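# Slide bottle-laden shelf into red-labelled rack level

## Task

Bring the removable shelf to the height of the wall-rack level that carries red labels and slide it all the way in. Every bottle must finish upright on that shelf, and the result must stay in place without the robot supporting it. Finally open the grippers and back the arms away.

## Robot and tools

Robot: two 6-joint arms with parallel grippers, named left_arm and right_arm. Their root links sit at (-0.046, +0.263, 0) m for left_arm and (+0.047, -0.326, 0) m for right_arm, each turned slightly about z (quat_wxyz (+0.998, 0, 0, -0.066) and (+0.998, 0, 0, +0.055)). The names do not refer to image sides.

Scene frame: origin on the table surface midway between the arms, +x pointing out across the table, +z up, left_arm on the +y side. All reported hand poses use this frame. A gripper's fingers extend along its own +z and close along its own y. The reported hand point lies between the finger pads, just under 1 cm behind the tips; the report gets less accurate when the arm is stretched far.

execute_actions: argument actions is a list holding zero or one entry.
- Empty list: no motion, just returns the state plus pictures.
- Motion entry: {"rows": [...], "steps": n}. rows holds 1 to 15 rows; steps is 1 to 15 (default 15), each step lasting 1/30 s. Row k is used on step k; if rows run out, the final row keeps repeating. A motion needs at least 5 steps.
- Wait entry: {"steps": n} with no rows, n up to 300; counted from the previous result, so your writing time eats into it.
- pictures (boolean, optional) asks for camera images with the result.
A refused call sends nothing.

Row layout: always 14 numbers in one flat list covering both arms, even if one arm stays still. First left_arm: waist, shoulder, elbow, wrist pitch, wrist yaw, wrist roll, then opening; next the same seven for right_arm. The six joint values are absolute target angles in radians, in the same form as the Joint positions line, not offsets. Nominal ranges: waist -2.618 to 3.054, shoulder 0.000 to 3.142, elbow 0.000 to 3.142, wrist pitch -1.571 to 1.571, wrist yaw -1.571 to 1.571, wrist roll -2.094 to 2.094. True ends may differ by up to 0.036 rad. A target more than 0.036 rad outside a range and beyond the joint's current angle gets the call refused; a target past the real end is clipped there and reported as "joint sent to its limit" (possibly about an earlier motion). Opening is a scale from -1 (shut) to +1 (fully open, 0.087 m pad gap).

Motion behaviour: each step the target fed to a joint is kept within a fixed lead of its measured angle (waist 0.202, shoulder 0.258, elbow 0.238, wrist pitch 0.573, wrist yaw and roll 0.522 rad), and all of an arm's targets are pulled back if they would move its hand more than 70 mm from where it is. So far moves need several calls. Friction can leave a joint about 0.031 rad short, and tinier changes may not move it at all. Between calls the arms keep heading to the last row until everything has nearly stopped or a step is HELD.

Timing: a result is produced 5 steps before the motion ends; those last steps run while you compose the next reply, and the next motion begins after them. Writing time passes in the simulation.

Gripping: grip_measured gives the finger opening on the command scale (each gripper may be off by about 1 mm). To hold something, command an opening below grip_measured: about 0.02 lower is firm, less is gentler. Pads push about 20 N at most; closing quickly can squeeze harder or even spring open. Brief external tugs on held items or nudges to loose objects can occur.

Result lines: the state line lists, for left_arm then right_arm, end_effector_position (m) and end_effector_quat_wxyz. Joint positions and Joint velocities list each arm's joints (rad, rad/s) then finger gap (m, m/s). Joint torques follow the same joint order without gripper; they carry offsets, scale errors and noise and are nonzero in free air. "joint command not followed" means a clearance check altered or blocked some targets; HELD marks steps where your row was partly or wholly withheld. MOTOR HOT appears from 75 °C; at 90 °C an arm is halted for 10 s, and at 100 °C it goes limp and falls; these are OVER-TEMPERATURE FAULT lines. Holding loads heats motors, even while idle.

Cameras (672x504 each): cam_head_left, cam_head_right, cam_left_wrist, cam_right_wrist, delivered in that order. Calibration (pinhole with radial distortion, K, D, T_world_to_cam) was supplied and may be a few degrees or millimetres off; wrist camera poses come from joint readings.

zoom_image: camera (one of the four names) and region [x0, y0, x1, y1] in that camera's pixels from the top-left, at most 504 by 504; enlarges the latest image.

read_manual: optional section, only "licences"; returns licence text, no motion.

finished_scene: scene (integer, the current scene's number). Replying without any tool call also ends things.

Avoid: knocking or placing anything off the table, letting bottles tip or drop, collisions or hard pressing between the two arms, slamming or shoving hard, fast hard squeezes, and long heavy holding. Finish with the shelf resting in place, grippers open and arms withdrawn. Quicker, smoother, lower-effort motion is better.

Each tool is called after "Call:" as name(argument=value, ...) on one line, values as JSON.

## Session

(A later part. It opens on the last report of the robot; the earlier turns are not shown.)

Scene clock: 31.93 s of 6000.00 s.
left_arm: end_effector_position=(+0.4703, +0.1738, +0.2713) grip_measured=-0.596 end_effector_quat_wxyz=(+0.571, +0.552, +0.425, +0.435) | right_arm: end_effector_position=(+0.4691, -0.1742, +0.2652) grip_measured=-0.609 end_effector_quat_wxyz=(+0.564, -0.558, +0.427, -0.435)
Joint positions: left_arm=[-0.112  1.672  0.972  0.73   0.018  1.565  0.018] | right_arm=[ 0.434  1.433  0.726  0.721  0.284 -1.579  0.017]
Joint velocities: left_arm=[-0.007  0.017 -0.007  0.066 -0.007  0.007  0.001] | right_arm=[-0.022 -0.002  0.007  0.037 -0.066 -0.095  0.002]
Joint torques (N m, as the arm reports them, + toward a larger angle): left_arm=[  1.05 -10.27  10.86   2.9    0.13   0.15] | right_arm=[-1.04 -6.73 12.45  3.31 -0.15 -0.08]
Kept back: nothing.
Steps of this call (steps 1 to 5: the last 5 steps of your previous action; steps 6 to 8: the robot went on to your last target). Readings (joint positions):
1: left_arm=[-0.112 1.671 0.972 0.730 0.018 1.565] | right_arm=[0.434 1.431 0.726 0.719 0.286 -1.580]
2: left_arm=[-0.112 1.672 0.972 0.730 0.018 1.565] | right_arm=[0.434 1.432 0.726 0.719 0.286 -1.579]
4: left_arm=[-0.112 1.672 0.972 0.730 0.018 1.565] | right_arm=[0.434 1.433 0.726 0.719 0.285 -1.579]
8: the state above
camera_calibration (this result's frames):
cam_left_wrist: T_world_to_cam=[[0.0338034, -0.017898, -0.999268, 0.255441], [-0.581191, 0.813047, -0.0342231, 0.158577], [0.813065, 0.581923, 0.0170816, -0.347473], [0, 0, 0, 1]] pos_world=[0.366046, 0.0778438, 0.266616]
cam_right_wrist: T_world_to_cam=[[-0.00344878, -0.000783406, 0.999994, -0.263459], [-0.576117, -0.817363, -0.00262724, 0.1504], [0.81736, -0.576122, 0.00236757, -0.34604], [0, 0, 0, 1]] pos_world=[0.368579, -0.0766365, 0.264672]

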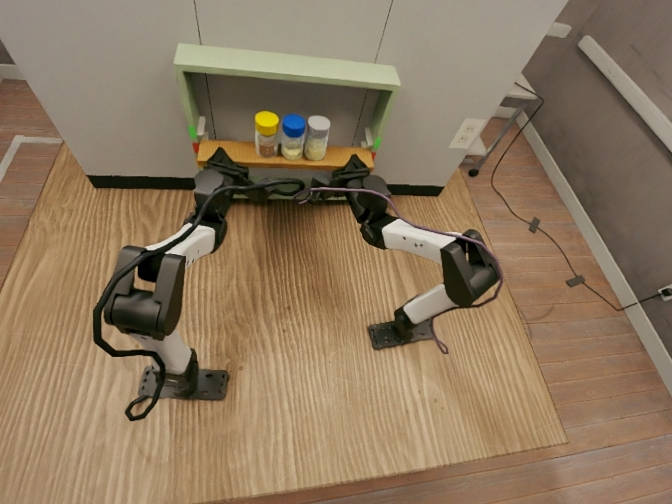

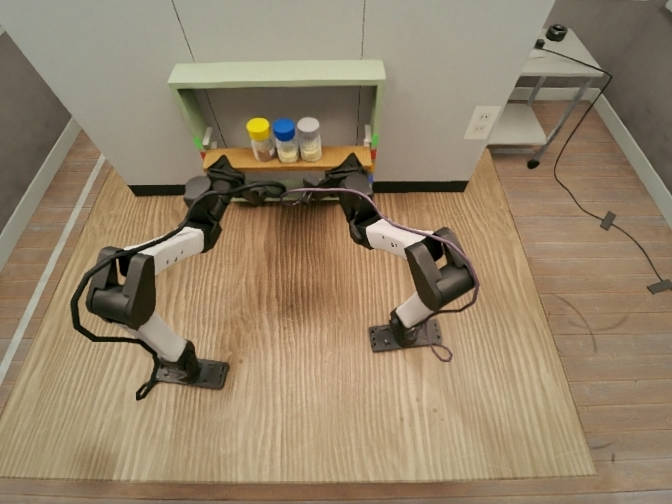

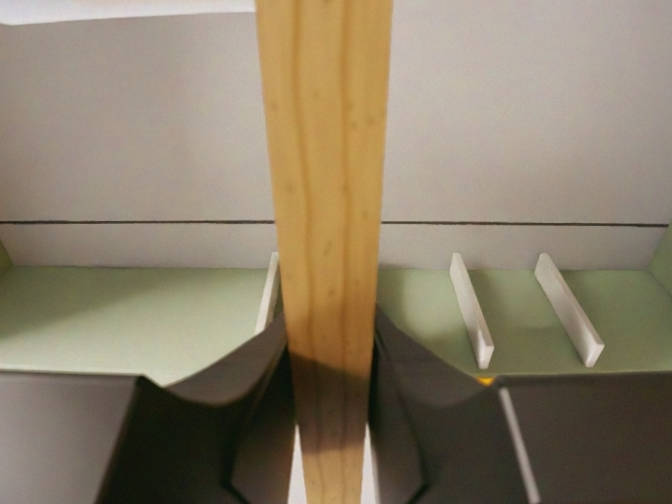

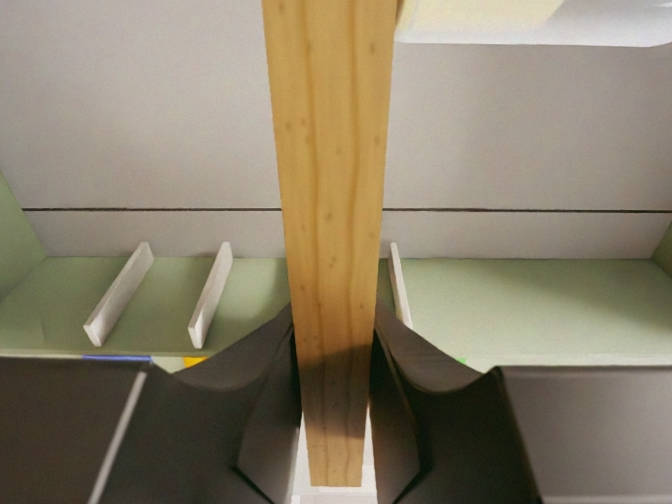

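Call:
execute_actions(actions=[{"rows":[[-0.104,1.656,1.038,0.85,0.028,1.58,-0.66,0.421,1.422,0.789,0.861,0.266,-1.585,-0.67],[-0.1025,1.663,1.047,0.849,0.03,1.58,-0.66,0.417,1.429,0.796,0.862,0.263,-1.585,-0.67],[-0.101,1.67,1.055,0.848,0.031,1.58,-0.66,0.4135,1.436,0.802,0.863,0.259,-1.585,-0.67],[-0.1,1.677,1.064,0.847,0.032,1.58,-0.66,0.41,1.443,0.809,0.865,0.256,-1.585,-0.67],[-0.0985,1.684,1.072,0.846,0.034,1.58,-0.66,0.407,1.45,0.815,0.866,0.252,-1.585,-0.67],[-0.097,1.691,1.081,0.845,0.035,1.58,-0.66,0.403,1.457,0.822,0.867,0.249,-1.585,-0.67],[-0.096,1.698,1.089,0.844,0.036,1.58,-0.66,0.4,1.464,0.828,0.868,0.245,-1.585,-0.67],[-0.0945,1.705,1.098,0.844,0.038,1.58,-0.66,0.3965,1.471,0.835,0.869,0.242,-1.585,-0.67],[-0.093,1.712,1.106,0.843,0.039,1.58,-0.66,0.393,1.478,0.841,0.87,0.239,-1.585,-0.67],[-0.092,1.719,1.115,0.842,0.04,1.58,-0.66,0.39,1.4845,0.848,0.871,0.235,-1.585,-0.67],[-0.091,1.726,1.123,0.841,0.042,1.58,-0.66,0.3865,1.491,0.854,0.872,0.232,-1.585,-0.67],[-0.0895,1.733,1.132,0.84,0.043,1.58,-0.66,0.383,1.498,0.861,0.874,0.228,-1.585,-0.67],[-0.088,1.739,1.14,0.84,0.044,1.58,-0.66,0.38,1.505,0.867,0.875,0.225,-1.585,-0.67],[-0.087,1.746,1.149,0.839,0.046,1.58,-0.66,0.3765,1.512,0.874,0.876,0.221,-1.585,-0.67],[-0.0856,1.753,1.157,0.838,0.047,1.58,-0.66,0.373,1.5186,0.88,0.877,0.218,-1.585,-0.67]],"steps":15}])

Call:
execute_actions(actions=[{"rows":[[-0.0845,1.76,1.166,0.836,0.048,1.58,-0.66,0.37,1.5255,0.887,0.877,0.215,-1.585,-0.67],[-0.083,1.767,1.176,0.835,0.049,1.58,-0.66,0.367,1.5325,0.895,0.877,0.212,-1.585,-0.67],[-0.082,1.7745,1.185,0.833,0.051,1.58,-0.66,0.364,1.5395,0.902,0.877,0.209,-1.585,-0.67],[-0.081,1.782,1.195,0.831,0.052,1.58,-0.66,0.361,1.5465,0.909,0.877,0.206,-1.585,-0.67],[-0.08,1.789,1.204,0.829,0.053,1.58,-0.66,0.358,1.5535,0.916,0.877,0.203,-1.585,-0.67],[-0.0785,1.796,1.214,0.827,0.054,1.58,-0.66,0.355,1.5605,0.924,0.877,0.2,-1.585,-0.67],[-0.077,1.803,1.223,0.826,0.0555,1.58,-0.66,0.352,1.5675,0.931,0.876,0.197,-1.585,-0.67],[-0.076,1.81,1.232,0.824,0.057,1.58,-0.66,0.349,1.5745,0.938,0.876,0.194,-1.585,-0.67],[-0.075,1.8175,1.242,0.822,0.058,1.58,-0.66,0.346,1.5815,0.946,0.876,0.191,-1.585,-0.67],[-0.074,1.825,1.251,0.82,0.059,1.58,-0.66,0.343,1.5885,0.953,0.876,0.188,-1.585,-0.67],[-0.0725,1.832,1.261,0.818,0.06,1.58,-0.66,0.34,1.596,0.96,0.876,0.185,-1.585,-0.67],[-0.0715,1.839,1.27,0.817,0.0615,1.58,-0.66,0.337,1.603,0.967,0.875,0.182,-1.585,-0.67],[-0.0705,1.845,1.278,0.815,0.0625,1.58,-0.66,0.3345,1.609,0.973,0.875,0.1795,-1.585,-0.67],[-0.0695,1.85,1.284,0.814,0.0635,1.58,-0.66,0.3325,1.6135,0.978,0.875,0.1775,-1.585,-0.67],[-0.069,1.8535,1.289,0.813,0.064,1.58,-0.66,0.331,1.617,0.982,0.875,0.176,-1.585,-0.67]],"steps":15}])

Call:
execute_actions(actions=[{"steps":14}], pictures=true)

Scene clock: 33.33 s of 6000.00 s.
left_arm: end_effector_position=(+0.4867, +0.1736, +0.2768) grip_measured=-0.596 end_effector_quat_wxyz=(+0.574, +0.548, +0.422, +0.438) | right_arm: end_effector_position=(+0.4855, -0.1745, +0.2695) grip_measured=-0.609 end_effector_quat_wxyz=(+0.566, -0.554, +0.426, -0.437)
Joint positions: left_arm=[-0.102  1.727  1.044  0.726  0.028  1.565  0.018] | right_arm=[ 0.406  1.487  0.781  0.73   0.259 -1.579  0.017]
Joint velocities: left_arm=[ 0.042  0.212  0.242 -0.037  0.037 -0.022  0.   ] | right_arm=[-0.115  0.208  0.203  0.037 -0.125 -0.007  0.001]
Joint torques (N m, as the arm reports them, + toward a larger angle): left_arm=[  1.   -10.79  10.96   2.9    0.13   0.11] | right_arm=[-1.09 -7.04 12.36  3.29 -0.08 -0.08]
Steps of this call (steps 1 to 15: the robot went on to your last target; steps 16 to 32: nothing new was sent; steps 33 to 42: the first 10 steps of this action). Readings (joint positions):
33: left_arm=[-0.112 1.672 0.972 0.730 0.018 1.565] | right_arm=[0.434 1.433 0.726 0.721 0.284 -1.579]
34: left_arm=[-0.112 1.673 0.974 0.729 0.018 1.565] | right_arm=[0.433 1.434 0.728 0.721 0.283 -1.579]
36: left_arm=[-0.110 1.683 0.989 0.728 0.019 1.565] | right_arm=[0.427 1.444 0.739 0.722 0.279 -1.579]
40: left_arm=[-0.104 1.712 1.027 0.727 0.025 1.565] | right_arm=[0.413 1.473 0.768 0.728 0.266 -1.579]
42: the state above

Scene clock: 33.83 s of 6000.00 s.
left_arm: end_effector_position=(+0.5182, +0.1737, +0.2770) grip_measured=-0.596 end_effector_quat_wxyz=(+0.575, +0.547, +0.421, +0.439) | right_arm: end_effector_position=(+0.5169, -0.1740, +0.2697) grip_measured=-0.609 end_effector_quat_wxyz=(+0.567, -0.554, +0.425, -0.438)
Joint positions: left_arm=[-0.083  1.836  1.177  0.705  0.047  1.565  0.018] | right_arm=[ 0.359  1.594  0.884  0.736  0.212 -1.579  0.017]
Joint velocities: left_arm=[ 0.022  0.208  0.281 -0.066  0.081 -0.037  0.001] | right_arm=[-0.095  0.198  0.212 -0.037 -0.11   0.037 -0.   ]
Joint torques (N m, as the arm reports them, + toward a larger angle): left_arm=[  1.04 -12.06  11.     2.93   0.1    0.15] | right_arm=[-1.11 -8.09 12.31  3.32 -0.09 -0.07]
Steps of this call (steps 1 to 5: the last 5 steps of your previous action; steps 6 to 15: the first 10 steps of this action). Readings (joint positions):
6: left_arm=[-0.094 1.770 1.093 0.720 0.036 1.565] | right_arm=[0.386 1.530 0.819 0.734 0.239 -1.579]
7: left_arm=[-0.093 1.778 1.102 0.718 0.037 1.565] | right_arm=[0.383 1.537 0.826 0.735 0.236 -1.579]
9: left_arm=[-0.090 1.793 1.120 0.715 0.039 1.565] | right_arm=[0.377 1.552 0.840 0.735 0.230 -1.579]
13: left_arm=[-0.085 1.822 1.158 0.709 0.044 1.565] | right_arm=[0.365 1.580 0.869 0.736 0.218 -1.579]
15: the state above

Scene clock: 34.30 s of 6000.00 s.
left_arm: end_effector_position=(+0.5305, +0.1737, +0.2752) grip_measured=-0.596 end_effector_quat_wxyz=(+0.574, +0.548, +0.422, +0.438) | right_arm: end_effector_position=(+0.5295, -0.1739, +0.2680) grip_measured=-0.609 end_effector_quat_wxyz=(+0.567, -0.555, +0.425, -0.437)
Joint positions: left_arm=[-0.076  1.879  1.23   0.693  0.054  1.565  0.018] | right_arm=[ 0.341  1.638  0.924  0.737  0.191 -1.579  0.017]
Joint velocities: left_arm=[-0.002  0.007 -0.007 -0.022 -0.11   0.007 -0.   ] | right_arm=[-0.002 -0.002 -0.017 -0.037  0.007 -0.051 -0.001]
Joint torques (N m, as the arm reports them, + toward a larger angle): left_arm=[  1.04 -12.8   11.06   2.93   0.13   0.14] | right_arm=[-0.91 -8.54 12.47  3.3  -0.11 -0.11]
Kept back: nothing.
Steps of this call (steps 1 to 5: the last 5 steps of your previous action; steps 6 to 14: the robot went on to your last target). Readings (joint positions):
1: left_arm=[-0.082 1.843 1.187 0.704 0.048 1.565] | right_arm=[0.356 1.601 0.891 0.736 0.209 -1.579]
2: left_arm=[-0.081 1.850 1.196 0.702 0.049 1.565] | right_arm=[0.353 1.608 0.898 0.737 0.206 -1.579]
4: left_arm=[-0.079 1.864 1.214 0.699 0.051 1.565] | right_arm=[0.347 1.622 0.912 0.737 0.200 -1.579]
8: left_arm=[-0.077 1.879 1.230 0.694 0.054 1.565] | right_arm=[0.342 1.636 0.924 0.737 0.192 -1.579]
14: the state above
camera_calibration (this result's frames):
cam_left_wrist: T_world_to_cam=[[0.0470881, -0.0196233, -0.998698, 0.250377], [-0.580384, 0.813189, -0.043343, 0.195865], [0.812981, 0.581669, 0.0269024, -0.399056], [0, 0, 0, 1]] pos_world=[0.426312, 0.0777569, 0.269276]
cam_right_wrist: T_world_to_cam=[[-0.0126591, -0.00379061, 0.999913, -0.261633], [-0.575446, -0.817774, -0.0103854, 0.187059], [0.817742, -0.575527, 0.00817098, -0.396825], [0, 0, 0, 1]] pos_world=[0.42883, -0.0764034, 0.266795]

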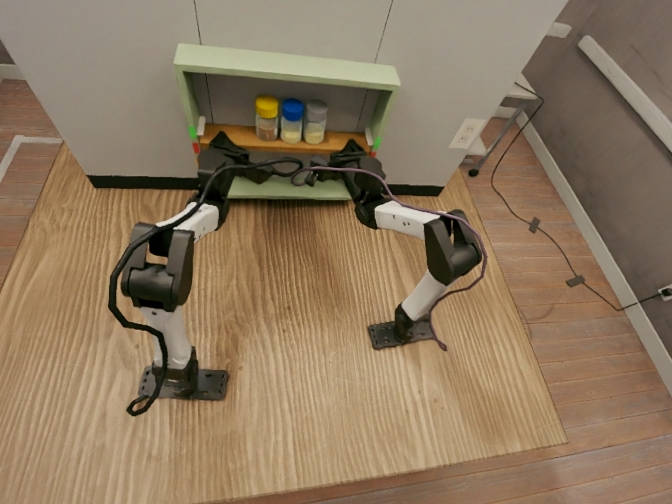

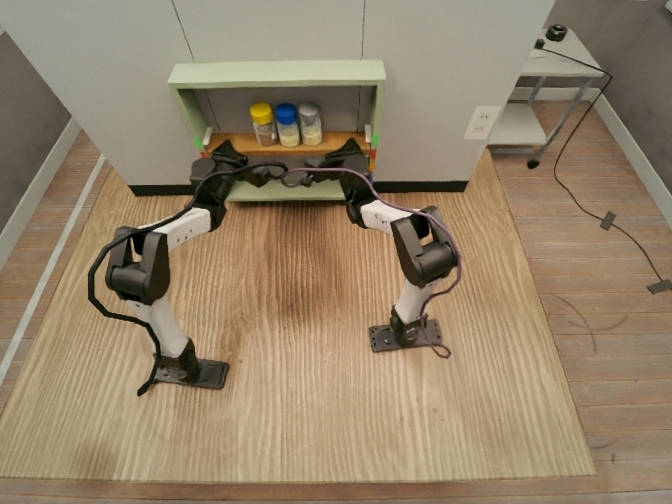

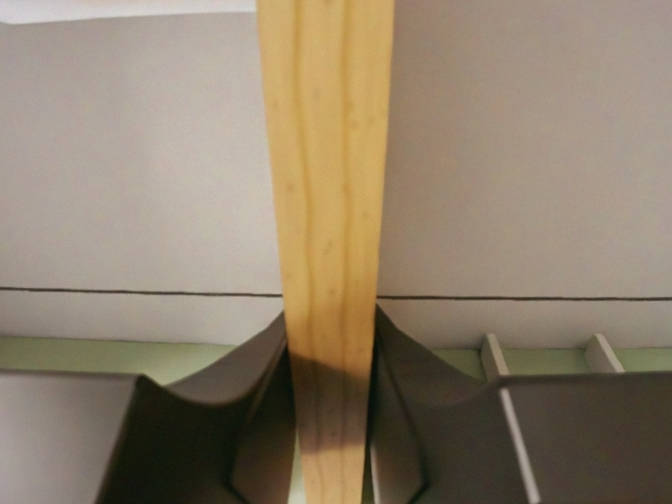

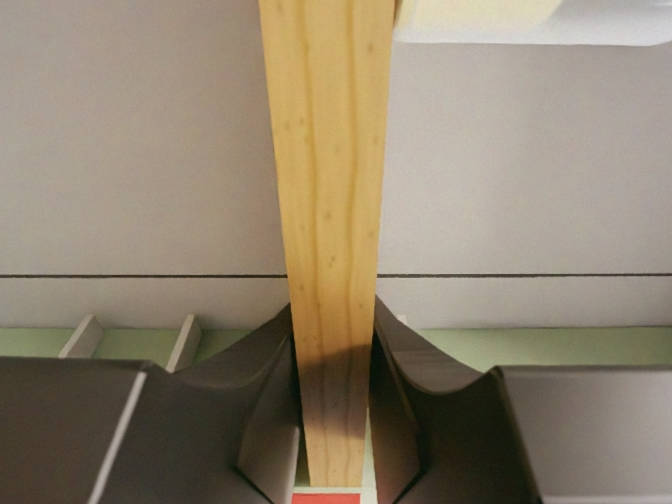

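Call:
execute_actions(actions=[{"rows":[[-0.069,1.855,1.287,0.813,0.064,1.58,-0.66,0.331,1.619,0.98,0.874,0.176,-1.585,-0.67],[-0.069,1.8565,1.285,0.813,0.064,1.58,-0.66,0.331,1.6205,0.978,0.873,0.176,-1.585,-0.67],[-0.069,1.858,1.283,0.813,0.064,1.58,-0.66,0.331,1.622,0.976,0.872,0.176,-1.585,-0.67],[-0.069,1.8595,1.281,0.813,0.064,1.58,-0.66,0.331,1.624,0.974,0.871,0.176,-1.585,-0.67],[-0.069,1.861,1.279,0.813,0.064,1.58,-0.66,0.331,1.6255,0.972,0.87,0.176,-1.585,-0.67],[-0.069,1.8625,1.277,0.813,0.064,1.58,-0.66,0.331,1.627,0.97,0.869,0.176,-1.585,-0.67],[-0.069,1.864,1.275,0.813,0.064,1.58,-0.66,0.331,1.629,0.968,0.868,0.176,-1.585,-0.67],[-0.069,1.8655,1.273,0.813,0.064,1.58,-0.66,0.331,1.6305,0.966,0.867,0.176,-1.585,-0.67],[-0.069,1.867,1.271,0.813,0.064,1.58,-0.66,0.331,1.632,0.964,0.866,0.176,-1.585,-0.67],[-0.069,1.869,1.269,0.813,0.064,1.58,-0.66,0.331,1.634,0.962,0.865,0.176,-1.585,-0.67]],"steps":15}])

Call:
execute_actions(actions=[{"steps":8}])

Scene clock: 35.03 s of 6000.00 s.
left_arm: end_effector_position=(+0.5315, +0.1741, +0.2716) grip_measured=-0.596 end_effector_quat_wxyz=(+0.572, +0.550, +0.424, +0.437) | right_arm: end_effector_position=(+0.5306, -0.1733, +0.2644) grip_measured=-0.609 end_effector_quat_wxyz=(+0.564, -0.557, +0.426, -0.436)
Joint positions: left_arm=[-0.075  1.886  1.23   0.692  0.055  1.565  0.018] | right_arm=[ 0.341  1.646  0.924  0.738  0.191 -1.579  0.017]
Joint velocities: left_arm=[-0.002  0.085 -0.002 -0.022 -0.022  0.022 -0.   ] | right_arm=[-0.007  0.085  0.002 -0.037 -0.095  0.066 -0.001]
Joint torques (N m, as the arm reports them, + toward a larger angle): left_arm=[  1.   -12.26   9.75   2.95   0.13   0.15] | right_arm=[-0.98 -8.33 10.82  3.19 -0.15 -0.07]
Steps of this call (steps 1 to 12: the robot went on to your last target; steps 13 to 22: the first 10 steps of this action). Readings (joint positions):
13: left_arm=[-0.076 1.879 1.230 0.693 0.054 1.565] | right_arm=[0.341 1.638 0.924 0.737 0.191 -1.579]
14: left_arm=[-0.076 1.879 1.230 0.693 0.054 1.565] | right_arm=[0.341 1.638 0.924 0.737 0.191 -1.579]
16: left_arm=[-0.076 1.879 1.230 0.693 0.055 1.565] | right_arm=[0.341 1.638 0.924 0.737 0.191 -1.579]
20: left_arm=[-0.076 1.881 1.230 0.692 0.055 1.565] | right_arm=[0.341 1.643 0.924 0.738 0.191 -1.579]
22: the state above

Scene clock: 35.30 s of 6000.00 s.
left_arm: end_effector_position=(+0.5328, +0.1747, +0.2672) grip_measured=-0.596 end_effector_quat_wxyz=(+0.570, +0.551, +0.426, +0.435) | right_arm: end_effector_position=(+0.5318, -0.1727, +0.2596) grip_measured=-0.609 end_effector_quat_wxyz=(+0.562, -0.560, +0.428, -0.433)
Joint positions: left_arm=[-0.073  1.893  1.23   0.692  0.055  1.563  0.018] | right_arm=[ 0.341  1.655  0.924  0.738  0.191 -1.576  0.017]
Joint velocities: left_arm=[-0.007 -0.002  0.007 -0.037  0.066 -0.007 -0.001] | right_arm=[ 0.012 -0.022 -0.017 -0.051 -0.051 -0.051  0.   ]
Joint torques (N m, as the arm reports them, + toward a larger angle): left_arm=[  0.87 -12.66   9.67   2.95   0.14   0.15] | right_arm=[-1.04 -8.68 10.98  3.2  -0.12 -0.11]
Kept back: nothing.
Steps of this call (steps 1 to 5: the last 5 steps of your previous action; steps 6 to 8: the robot went on to your last target). Readings (joint positions):
1: left_arm=[-0.075 1.888 1.230 0.692 0.055 1.564] | right_arm=[0.341 1.648 0.924 0.738 0.191 -1.579]
2: left_arm=[-0.075 1.891 1.230 0.692 0.055 1.563] | right_arm=[0.341 1.650 0.924 0.738 0.191 -1.579]
4: left_arm=[-0.074 1.893 1.230 0.692 0.055 1.563] | right_arm=[0.341 1.654 0.924 0.738 0.191 -1.578]
8: the state above

Call:
execute_actions(actions=[{"rows":[[-0.07,1.869,1.267,0.809,0.063,1.58,-0.66,0.332,1.634,0.96,0.859,0.178,-1.585,-0.67],[-0.07,1.869,1.265,0.805,0.062,1.58,-0.66,0.333,1.634,0.958,0.853,0.179,-1.585,-0.67],[-0.071,1.869,1.263,0.801,0.061,1.58,-0.66,0.334,1.634,0.956,0.848,0.181,-1.585,-0.67],[-0.071,1.869,1.261,0.797,0.06,1.58,-0.66,0.335,1.634,0.954,0.843,0.182,-1.585,-0.67],[-0.072,1.869,1.259,0.792,0.059,1.58,-0.66,0.336,1.634,0.952,0.838,0.184,-1.585,-0.67],[-0.072,1.87,1.257,0.786,0.058,1.58,-0.66,0.337,1.635,0.95,0.832,0.185,-1.585,-0.67],[-0.073,1.871,1.255,0.779,0.057,1.578,-0.66,0.338,1.636,0.948,0.825,0.187,-1.583,-0.67],[-0.073,1.873,1.253,0.77,0.056,1.576,-0.66,0.339,1.638,0.946,0.816,0.188,-1.581,-0.67],[-0.073,1.875,1.251,0.76,0.055,1.574,-0.66,0.34,1.64,0.944,0.806,0.19,-1.579,-0.67],[-0.073,1.877,1.249,0.748,0.055,1.572,-0.66,0.341,1.642,0.942,0.794,0.191,-1.577,-0.67],[-0.073,1.88,1.246,0.735,0.055,1.572,-0.66,0.341,1.644,0.939,0.781,0.191,-1.575,-0.67],[-0.073,1.883,1.243,0.722,0.055,1.572,-0.66,0.341,1.646,0.936,0.768,0.191,-1.575,-0.67],[-0.073,1.886,1.24,0.709,0.055,1.572,-0.66,0.341,1.648,0.933,0.755,0.191,-1.575,-0.67],[-0.073,1.889,1.237,0.696,0.055,1.572,-0.66,0.341,1.65,0.93,0.742,0.191,-1.575,-0.67],[-0.073,1.891,1.234,0.684,0.055,1.572,-0.66,0.341,1.653,0.928,0.73,0.191,-1.575,-0.67]],"steps":15}])

Call:
execute_actions(actions=[{"steps":10}], pictures=true)

Scene clock: 36.20 s of 6000.00 s.
left_arm: end_effector_position=(+0.5329, +0.1747, +0.2660) grip_measured=-0.596 end_effector_quat_wxyz=(+0.569, +0.553, +0.427, +0.434) | right_arm: end_effector_position=(+0.5318, -0.1727, +0.2579) grip_measured=-0.609 end_effector_quat_wxyz=(+0.560, -0.561, +0.430, -0.431)
Joint positions: left_arm=[-0.073  1.893  1.23   0.687  0.055  1.563  0.018] | right_arm=[ 0.341  1.655  0.924  0.731  0.191 -1.573  0.017]
Joint velocities: left_arm=[-0.007 -0.002  0.022  0.051 -0.051  0.037  0.   ] | right_arm=[-0.007 -0.007  0.022 -0.066 -0.037 -0.037 -0.   ]
Joint torques (N m, as the arm reports them, + toward a larger angle): left_arm=[  0.49 -12.02   8.23   2.39   0.04   0.07] | right_arm=[-0.06 -8.34  9.18  2.58  0.03 -0.08]
Steps of this call (steps 1 to 15: the robot went on to your last target; steps 16 to 17: nothing new was sent; steps 18 to 27: the first 10 steps of this action). Readings (joint positions):
18: left_arm=[-0.073 1.893 1.230 0.692 0.055 1.563] | right_arm=[0.341 1.655 0.924 0.738 0.191 -1.576]
19: left_arm=[-0.073 1.893 1.230 0.692 0.055 1.563] | right_arm=[0.341 1.655 0.924 0.738 0.191 -1.576]
21: left_arm=[-0.073 1.893 1.230 0.691 0.055 1.563] | right_arm=[0.341 1.655 0.924 0.738 0.191 -1.576]
25: left_arm=[-0.073 1.893 1.230 0.689 0.055 1.563] | right_arm=[0.341 1.655 0.924 0.733 0.191 -1.574]
27: the state above

Scene clock: 36.53 s of 6000.00 s.
left_arm: end_effector_position=(+0.5329, +0.1747, +0.2646) grip_measured=-0.596 end_effector_quat_wxyz=(+0.567, +0.554, +0.429, +0.433) | right_arm: end_effector_position=(+0.5318, -0.1727, +0.2567) grip_measured=-0.609 end_effector_quat_wxyz=(+0.559, -0.563, +0.431, -0.431)
Joint positions: left_arm=[-0.073  1.893  1.23   0.681  0.055  1.564  0.018] | right_arm=[ 0.341  1.655  0.924  0.726  0.191 -1.573  0.017]
Joint velocities: left_arm=[-0.002 -0.007 -0.002  0.051 -0.022 -0.022  0.   ] | right_arm=[ 0.017  0.017 -0.017 -0.007 -0.037 -0.007 -0.001]
Joint torques (N m, as the arm reports them, + toward a larger angle): left_arm=[  0.56 -10.91   7.07   1.75   0.04   0.06] | right_arm=[-0.04 -7.42  8.12  1.97  0.02 -0.02]
Kept back: nothing.
Steps of this call (steps 1 to 5: the last 5 steps of your previous action; steps 6 to 10: the robot went on to your last target). Readings (joint positions):
1: left_arm=[-0.073 1.893 1.230 0.686 0.055 1.563] | right_arm=[0.341 1.655 0.924 0.730 0.191 -1.573]
2: left_arm=[-0.073 1.893 1.230 0.685 0.055 1.563] | right_arm=[0.341 1.655 0.924 0.729 0.191 -1.573]
4: left_arm=[-0.073 1.893 1.230 0.683 0.055 1.563] | right_arm=[0.341 1.655 0.924 0.727 0.191 -1.573]
8: left_arm=[-0.073 1.893 1.230 0.681 0.055 1.564] | right_arm=[0.341 1.655 0.924 0.726 0.191 -1.573]
10: the state above
camera_calibration (this result's frames):
cam_left_wrist: T_world_to_cam=[[0.0224117, -0.0147235, -0.99964, 0.252202], [-0.58308, 0.812029, -0.0250327, 0.192778], [0.812106, 0.583431, 0.00961401, -0.396596], [0, 0, 0, 1]] pos_world=[0.42883, 0.0785586, 0.26075]
cam_right_wrist: T_world_to_cam=[[0.0141139, 0.00337896, 0.999895, -0.263371], [-0.575398, -0.817801, 0.0108856, 0.18376], [0.817752, -0.575491, -0.00959808, -0.39345], [0, 0, 0, 1]] pos_world=[0.431197, -0.0752573, 0.257566]

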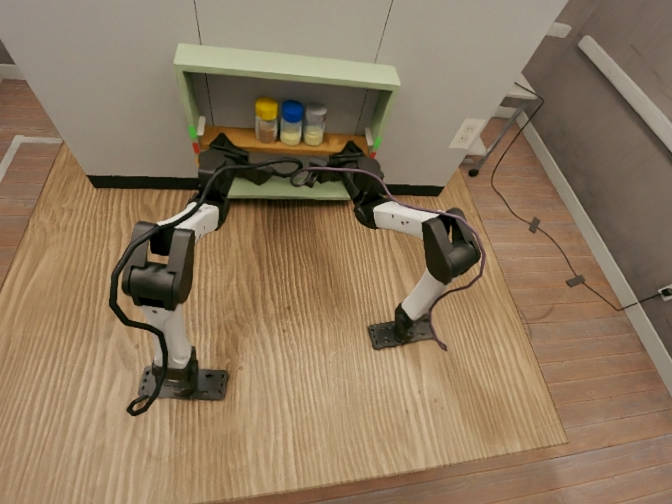

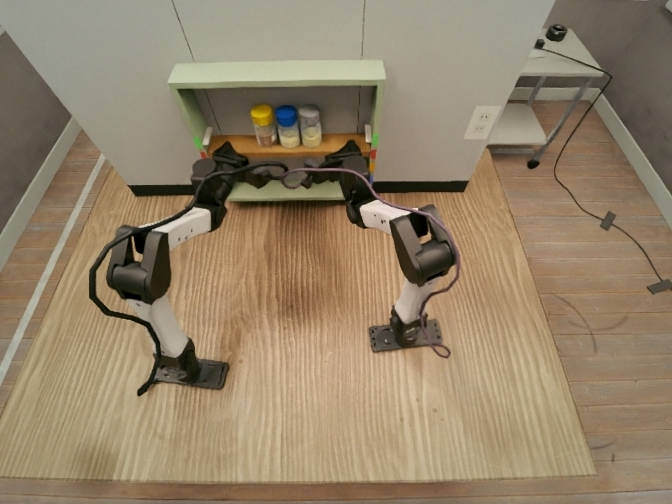

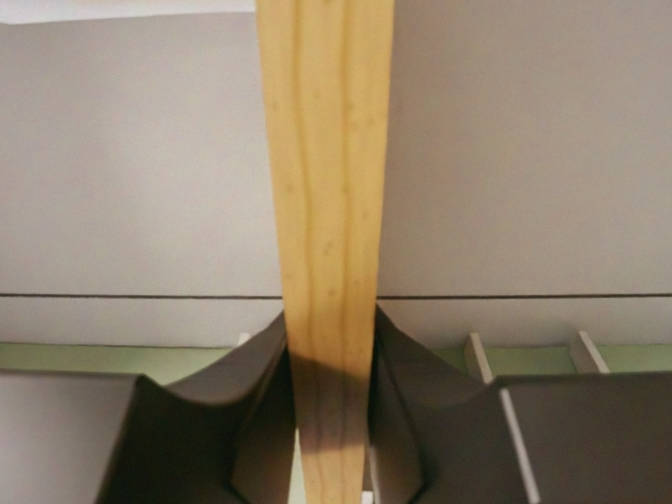

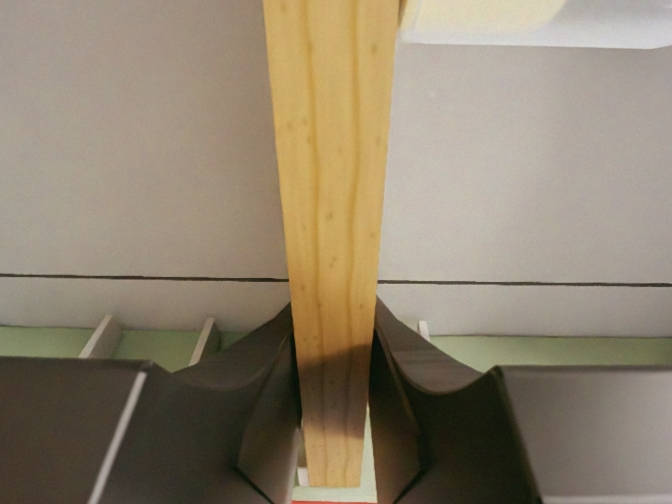

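Call:
execute_actions(actions=[{"rows":[[-0.073,1.891,1.232,0.684,0.055,1.572,-0.55,0.341,1.653,0.926,0.73,0.191,-1.575,-0.55],[-0.073,1.89,1.23,0.684,0.055,1.572,-0.4,0.341,1.652,0.924,0.73,0.191,-1.575,-0.4],[-0.074,1.888,1.226,0.685,0.054,1.572,-0.2,0.343,1.65,0.92,0.73,0.193,-1.575,-0.2],[-0.076,1.884,1.22,0.687,0.052,1.572,0,0.345,1.648,0.914,0.73,0.196,-1.575,0],[-0.078,1.88,1.213,0.69,0.049,1.572,0.2,0.348,1.645,0.907,0.73,0.2,-1.575,0.2],[-0.08,1.875,1.205,0.693,0.046,1.572,0.4,0.351,1.641,0.9,0.73,0.203,-1.575,0.4],[-0.082,1.863,1.19,0.696,0.044,1.572,0.4,0.356,1.629,0.888,0.73,0.208,-1.575,0.4],[-0.084,1.849,1.172,0.7,0.042,1.572,0.4,0.362,1.615,0.874,0.73,0.214,-1.575,0.4],[-0.087,1.833,1.152,0.704,0.039,1.572,0.4,0.369,1.599,0.859,0.73,0.221,-1.575,0.4],[-0.09,1.817,1.132,0.708,0.036,1.572,0.4,0.376,1.583,0.844,0.73,0.228,-1.575,0.4],[-0.093,1.801,1.112,0.712,0.033,1.572,0.4,0.383,1.567,0.829,0.73,0.235,-1.575,0.4],[-0.096,1.785,1.092,0.716,0.03,1.572,0.4,0.39,1.551,0.814,0.73,0.242,-1.575,0.4],[-0.099,1.769,1.072,0.72,0.027,1.572,0.4,0.397,1.535,0.799,0.73,0.249,-1.575,0.4],[-0.102,1.753,1.053,0.723,0.024,1.572,0.4,0.404,1.519,0.785,0.728,0.256,-1.575,0.4],[-0.105,1.737,1.034,0.726,0.021,1.572,0.4,0.411,1.503,0.771,0.726,0.263,-1.575,0.4]],"steps":15}])

Call:
execute_actions(actions=[{"rows":[[-0.107,1.719,1.014,0.728,0.019,1.572,0.4,0.416,1.484,0.756,0.724,0.268,-1.575,0.4],[-0.108,1.699,0.992,0.73,0.018,1.572,0.4,0.42,1.464,0.74,0.72,0.272,-1.575,0.4],[-0.109,1.677,0.97,0.73,0.017,1.572,0.4,0.423,1.442,0.724,0.715,0.275,-1.575,0.4],[-0.11,1.652,0.947,0.73,0.016,1.572,0.4,0.425,1.417,0.707,0.71,0.277,-1.575,0.4],[-0.11,1.625,0.923,0.728,0.016,1.572,0.4,0.425,1.39,0.69,0.7,0.277,-1.575,0.4],[-0.11,1.595,0.898,0.724,0.016,1.572,0.4,0.425,1.36,0.672,0.69,0.277,-1.575,0.4],[-0.11,1.565,0.873,0.72,0.016,1.572,0.4,0.425,1.33,0.654,0.68,0.277,-1.575,0.4],[-0.11,1.535,0.848,0.715,0.016,1.572,0.4,0.425,1.3,0.636,0.67,0.277,-1.575,0.4],[-0.11,1.505,0.823,0.71,0.016,1.572,0.4,0.425,1.265,0.618,0.655,0.277,-1.575,0.4],[-0.11,1.475,0.798,0.7,0.016,1.572,0.4,0.425,1.23,0.6,0.64,0.277,-1.575,0.4],[-0.11,1.445,0.773,0.69,0.016,1.572,0.4,0.425,1.195,0.582,0.62,0.277,-1.575,0.4],[-0.11,1.415,0.75,0.68,0.016,1.572,0.4,0.425,1.16,0.565,0.6,0.277,-1.575,0.4],[-0.11,1.385,0.727,0.67,0.016,1.572,0.4,0.425,1.125,0.548,0.58,0.277,-1.575,0.4],[-0.11,1.355,0.705,0.66,0.016,1.572,0.4,0.425,1.09,0.532,0.56,0.277,-1.575,0.4],[-0.11,1.325,0.685,0.65,0.016,1.572,0.4,0.425,1.055,0.516,0.54,0.277,-1.575,0.4]],"steps":15}])

Call:
execute_actions(actions=[{"rows":[[-0.105,1.295,0.667,0.635,0.016,1.572,0.4,0.415,1.02,0.502,0.52,0.27,-1.575,0.4],[-0.1,1.265,0.65,0.62,0.016,1.572,0.4,0.405,0.985,0.488,0.5,0.26,-1.575,0.4],[-0.095,1.235,0.633,0.605,0.016,1.572,0.4,0.395,0.95,0.474,0.48,0.25,-1.575,0.4],[-0.09,1.205,0.616,0.59,0.016,1.572,0.4,0.385,0.915,0.46,0.46,0.24,-1.575,0.4],[-0.085,1.175,0.6,0.575,0.016,1.572,0.4,0.375,0.88,0.446,0.44,0.23,-1.575,0.4],[-0.08,1.15,0.585,0.56,0.016,1.572,0.4,0.365,0.85,0.434,0.42,0.22,-1.575,0.4],[-0.075,1.13,0.575,0.55,0.016,1.572,0.4,0.355,0.825,0.424,0.4,0.21,-1.575,0.4],[-0.07,1.115,0.567,0.545,0.016,1.572,0.4,0.35,0.81,0.418,0.39,0.2,-1.575,0.4],[-0.07,1.105,0.562,0.54,0.016,1.572,0.4,0.35,0.8,0.414,0.385,0.2,-1.575,0.4]],"steps":15}], pictures=true)

Scene clock: 38.00 s of 6000.00 s.
left_arm: end_effector_position=(+0.5243, +0.1763, +0.2593) grip_measured=+0.399 end_effector_quat_wxyz=(+0.563, +0.557, +0.432, +0.431) | right_arm: end_effector_position=(+0.5231, -0.1735, +0.2557) grip_measured=+0.399 end_effector_quat_wxyz=(+0.558, -0.564, +0.431, -0.430)
Joint positions: left_arm=[-0.075  1.867  1.185  0.686  0.049  1.564  0.061] | right_arm=[ 0.351  1.626  0.892  0.726  0.202 -1.573  0.061]
Joint velocities: left_arm=[-0.027 -0.359 -0.569  0.007 -0.081 -0.007  0.   ] | right_arm=[ 0.168 -0.422 -0.422 -0.007  0.125 -0.095  0.001]
Joint torques (N m, as the arm reports them, + toward a larger angle): left_arm=[ -0.47 -12.58   5.41   1.9    0.     0.05] | right_arm=[ 1.57 -8.35  6.18  1.98  0.08 -0.05]
Steps of this call (steps 1 to 15: the robot went on to your last target; steps 16 to 34: nothing new was sent; steps 35 to 44: the first 10 steps of this action). Readings (joint positions):
35: left_arm=[-0.073 1.893 1.230 0.681 0.055 1.564] | right_arm=[0.341 1.655 0.924 0.726 0.191 -1.573]
36: left_arm=[-0.073 1.893 1.230 0.681 0.055 1.564] | right_arm=[0.341 1.655 0.924 0.726 0.191 -1.573]
38: left_arm=[-0.073 1.893 1.230 0.681 0.055 1.564] | right_arm=[0.341 1.655 0.924 0.726 0.191 -1.573]
42: left_arm=[-0.073 1.887 1.219 0.684 0.053 1.564] | right_arm=[0.343 1.649 0.917 0.726 0.194 -1.573]
44: the state above

Scene clock: 38.50 s of 6000.00 s.
left_arm: end_effector_position=(+0.4403, +0.1843, +0.2722) grip_measured=+0.400 end_effector_quat_wxyz=(+0.567, +0.555, +0.428, +0.433) | right_arm: end_effector_position=(+0.4476, -0.1920, +0.2786) grip_measured=+0.400 end_effector_quat_wxyz=(+0.576, -0.547, +0.423, -0.436)
Joint positions: left_arm=[-0.103  1.548  0.858  0.707  0.026  1.564  0.061] | right_arm=[ 0.415  1.3    0.653  0.692  0.26  -1.573  0.061]
Joint velocities: left_arm=[-0.012 -0.911 -0.711 -0.051 -0.051  0.007 -0.001] | right_arm=[-0.017 -0.989 -0.525 -0.33  -0.022  0.066  0.   ]
Joint torques (N m, as the arm reports them, + toward a larger angle): left_arm=[-0.03 -8.98  5.42  1.67 -0.05  0.03] | right_arm=[ 0.83 -5.32  6.21  1.83  0.15 -0.01]
Steps of this call (steps 1 to 5: the last 5 steps of your previous action; steps 6 to 15: the first 10 steps of this action). Readings (joint positions):
6: left_arm=[-0.096 1.772 1.065 0.698 0.037 1.564] | right_arm=[0.396 1.526 0.804 0.726 0.232 -1.573]
7: left_arm=[-0.099 1.754 1.045 0.701 0.035 1.564] | right_arm=[0.402 1.508 0.790 0.726 0.237 -1.573]
9: left_arm=[-0.102 1.714 1.004 0.706 0.032 1.564] | right_arm=[0.411 1.469 0.758 0.726 0.246 -1.573]
13: left_arm=[-0.103 1.609 0.908 0.707 0.027 1.564] | right_arm=[0.415 1.365 0.689 0.708 0.257 -1.573]
15: the state above

Scene clock: 39.00 s of 6000.00 s.
left_arm: end_effector_position=(+0.3508, +0.2161, +0.2884) grip_measured=+0.400 end_effector_quat_wxyz=(+0.569, +0.542, +0.430, +0.446) | right_arm: end_effector_position=(+0.3720, -0.2500, +0.2924) grip_measured=+0.400 end_effector_quat_wxyz=(+0.582, -0.530, +0.423, -0.449)
Joint positions: left_arm=[-0.079  1.129  0.589  0.584  0.023  1.564  0.061] | right_arm=[ 0.363  0.818  0.445  0.457  0.232 -1.573  0.061]
Joint velocities: left_arm=[ 0.042 -0.315 -0.144 -0.198 -0.037 -0.037 -0.001] | right_arm=[-0.061 -0.32  -0.11  -0.271 -0.11   0.007 -0.001]
Joint torques (N m, as the arm reports them, + toward a larger angle): left_arm=[ 0.81 -4.05  5.62  1.58 -0.02  0.06] | right_arm=[-0.78 -1.1   6.45  1.67 -0.1  -0.04]
Steps of this call (steps 1 to 5: the last 5 steps of your previous action; steps 6 to 15: the first 10 steps of this action). Readings (joint positions):
6: left_arm=[-0.103 1.361 0.722 0.682 0.024 1.564] | right_arm=[0.415 1.088 0.553 0.611 0.264 -1.573]
7: left_arm=[-0.103 1.332 0.702 0.673 0.024 1.564] | right_arm=[0.415 1.053 0.538 0.594 0.264 -1.573]
9: left_arm=[-0.103 1.273 0.665 0.650 0.024 1.564] | right_arm=[0.409 0.983 0.509 0.558 0.261 -1.573]
13: left_arm=[-0.087 1.162 0.604 0.601 0.024 1.564] | right_arm=[0.373 0.854 0.458 0.484 0.241 -1.573]
15: the state above
camera_calibration (this result's frames):
cam_left_wrist: T_world_to_cam=[[0.0483849, -0.0202209, -0.998624, 0.272515], [-0.60273, 0.796656, -0.0453346, 0.0696934], [0.796477, 0.604095, 0.0263584, -0.276905], [0, 0, 0, 1]] pos_world=[0.249369, 0.117266, 0.282599]
cam_right_wrist: T_world_to_cam=[[-0.0639362, -0.0366961, 0.997279, -0.276698], [-0.588995, -0.805322, -0.0673937, 0.0592908], [0.805604, -0.591701, 0.0298754, -0.317959], [0, 0, 0, 1]] pos_world=[0.27338, -0.150542, 0.28944]

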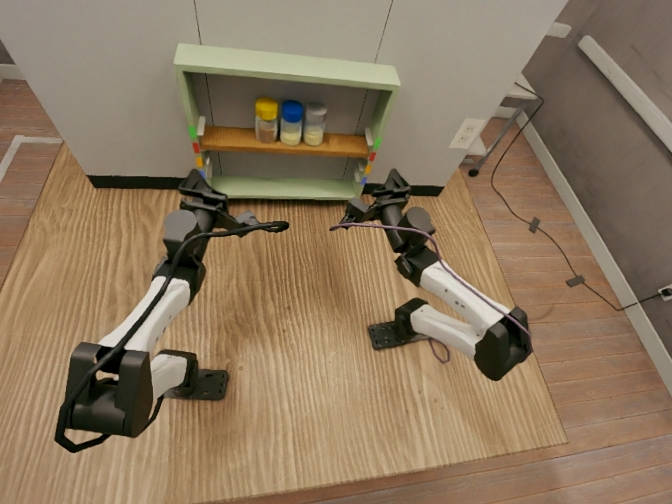

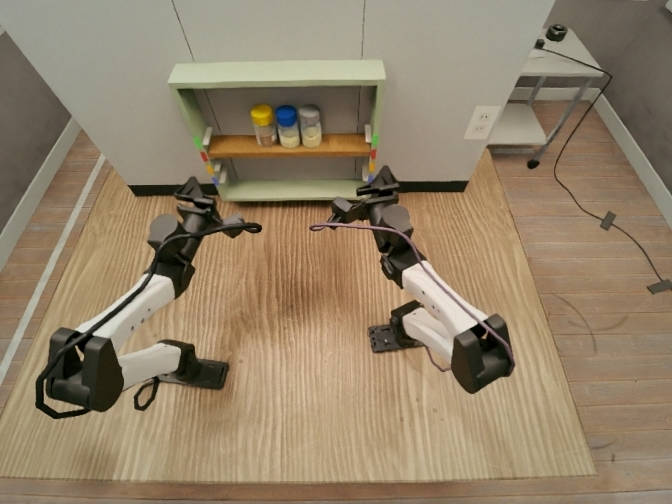

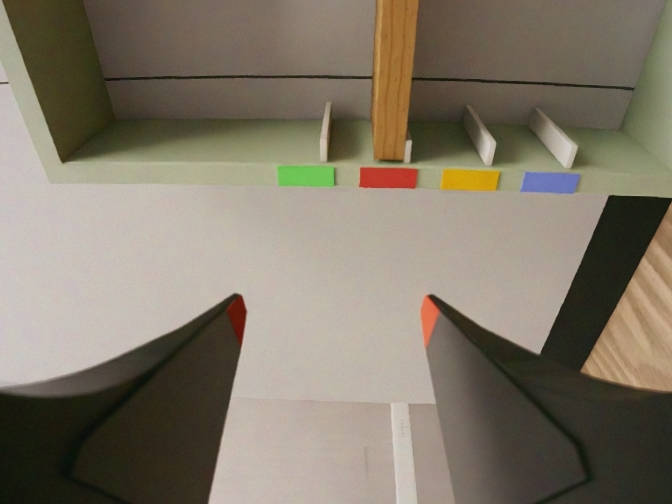

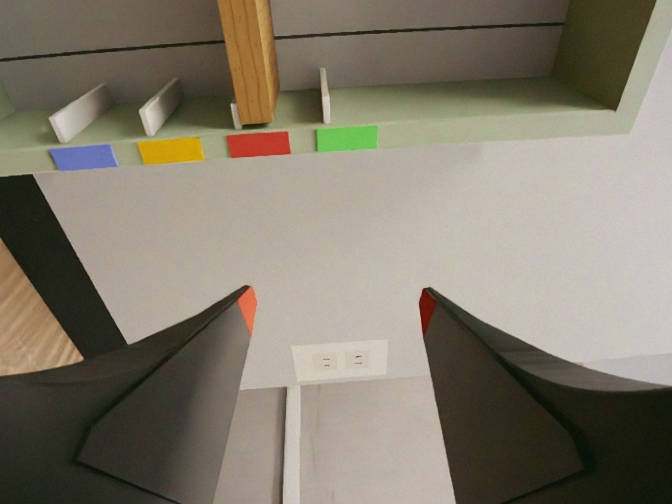

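Call:
zoom_image(camera="cam_head_right", region=[180, 90, 390, 180])

Region (180, 90, 390, 180) of cam_head_right's 672x504 image, scaled by 2.400, with more detail than that image has; it fills the top 216 rows of this view, and the rest is white.

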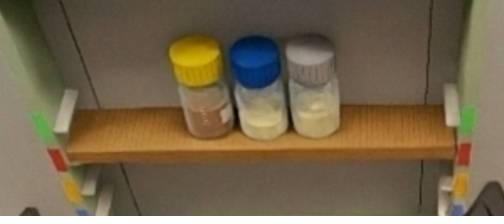

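Call:
finished_scene(scene=1)

The scene is finished: the task was done.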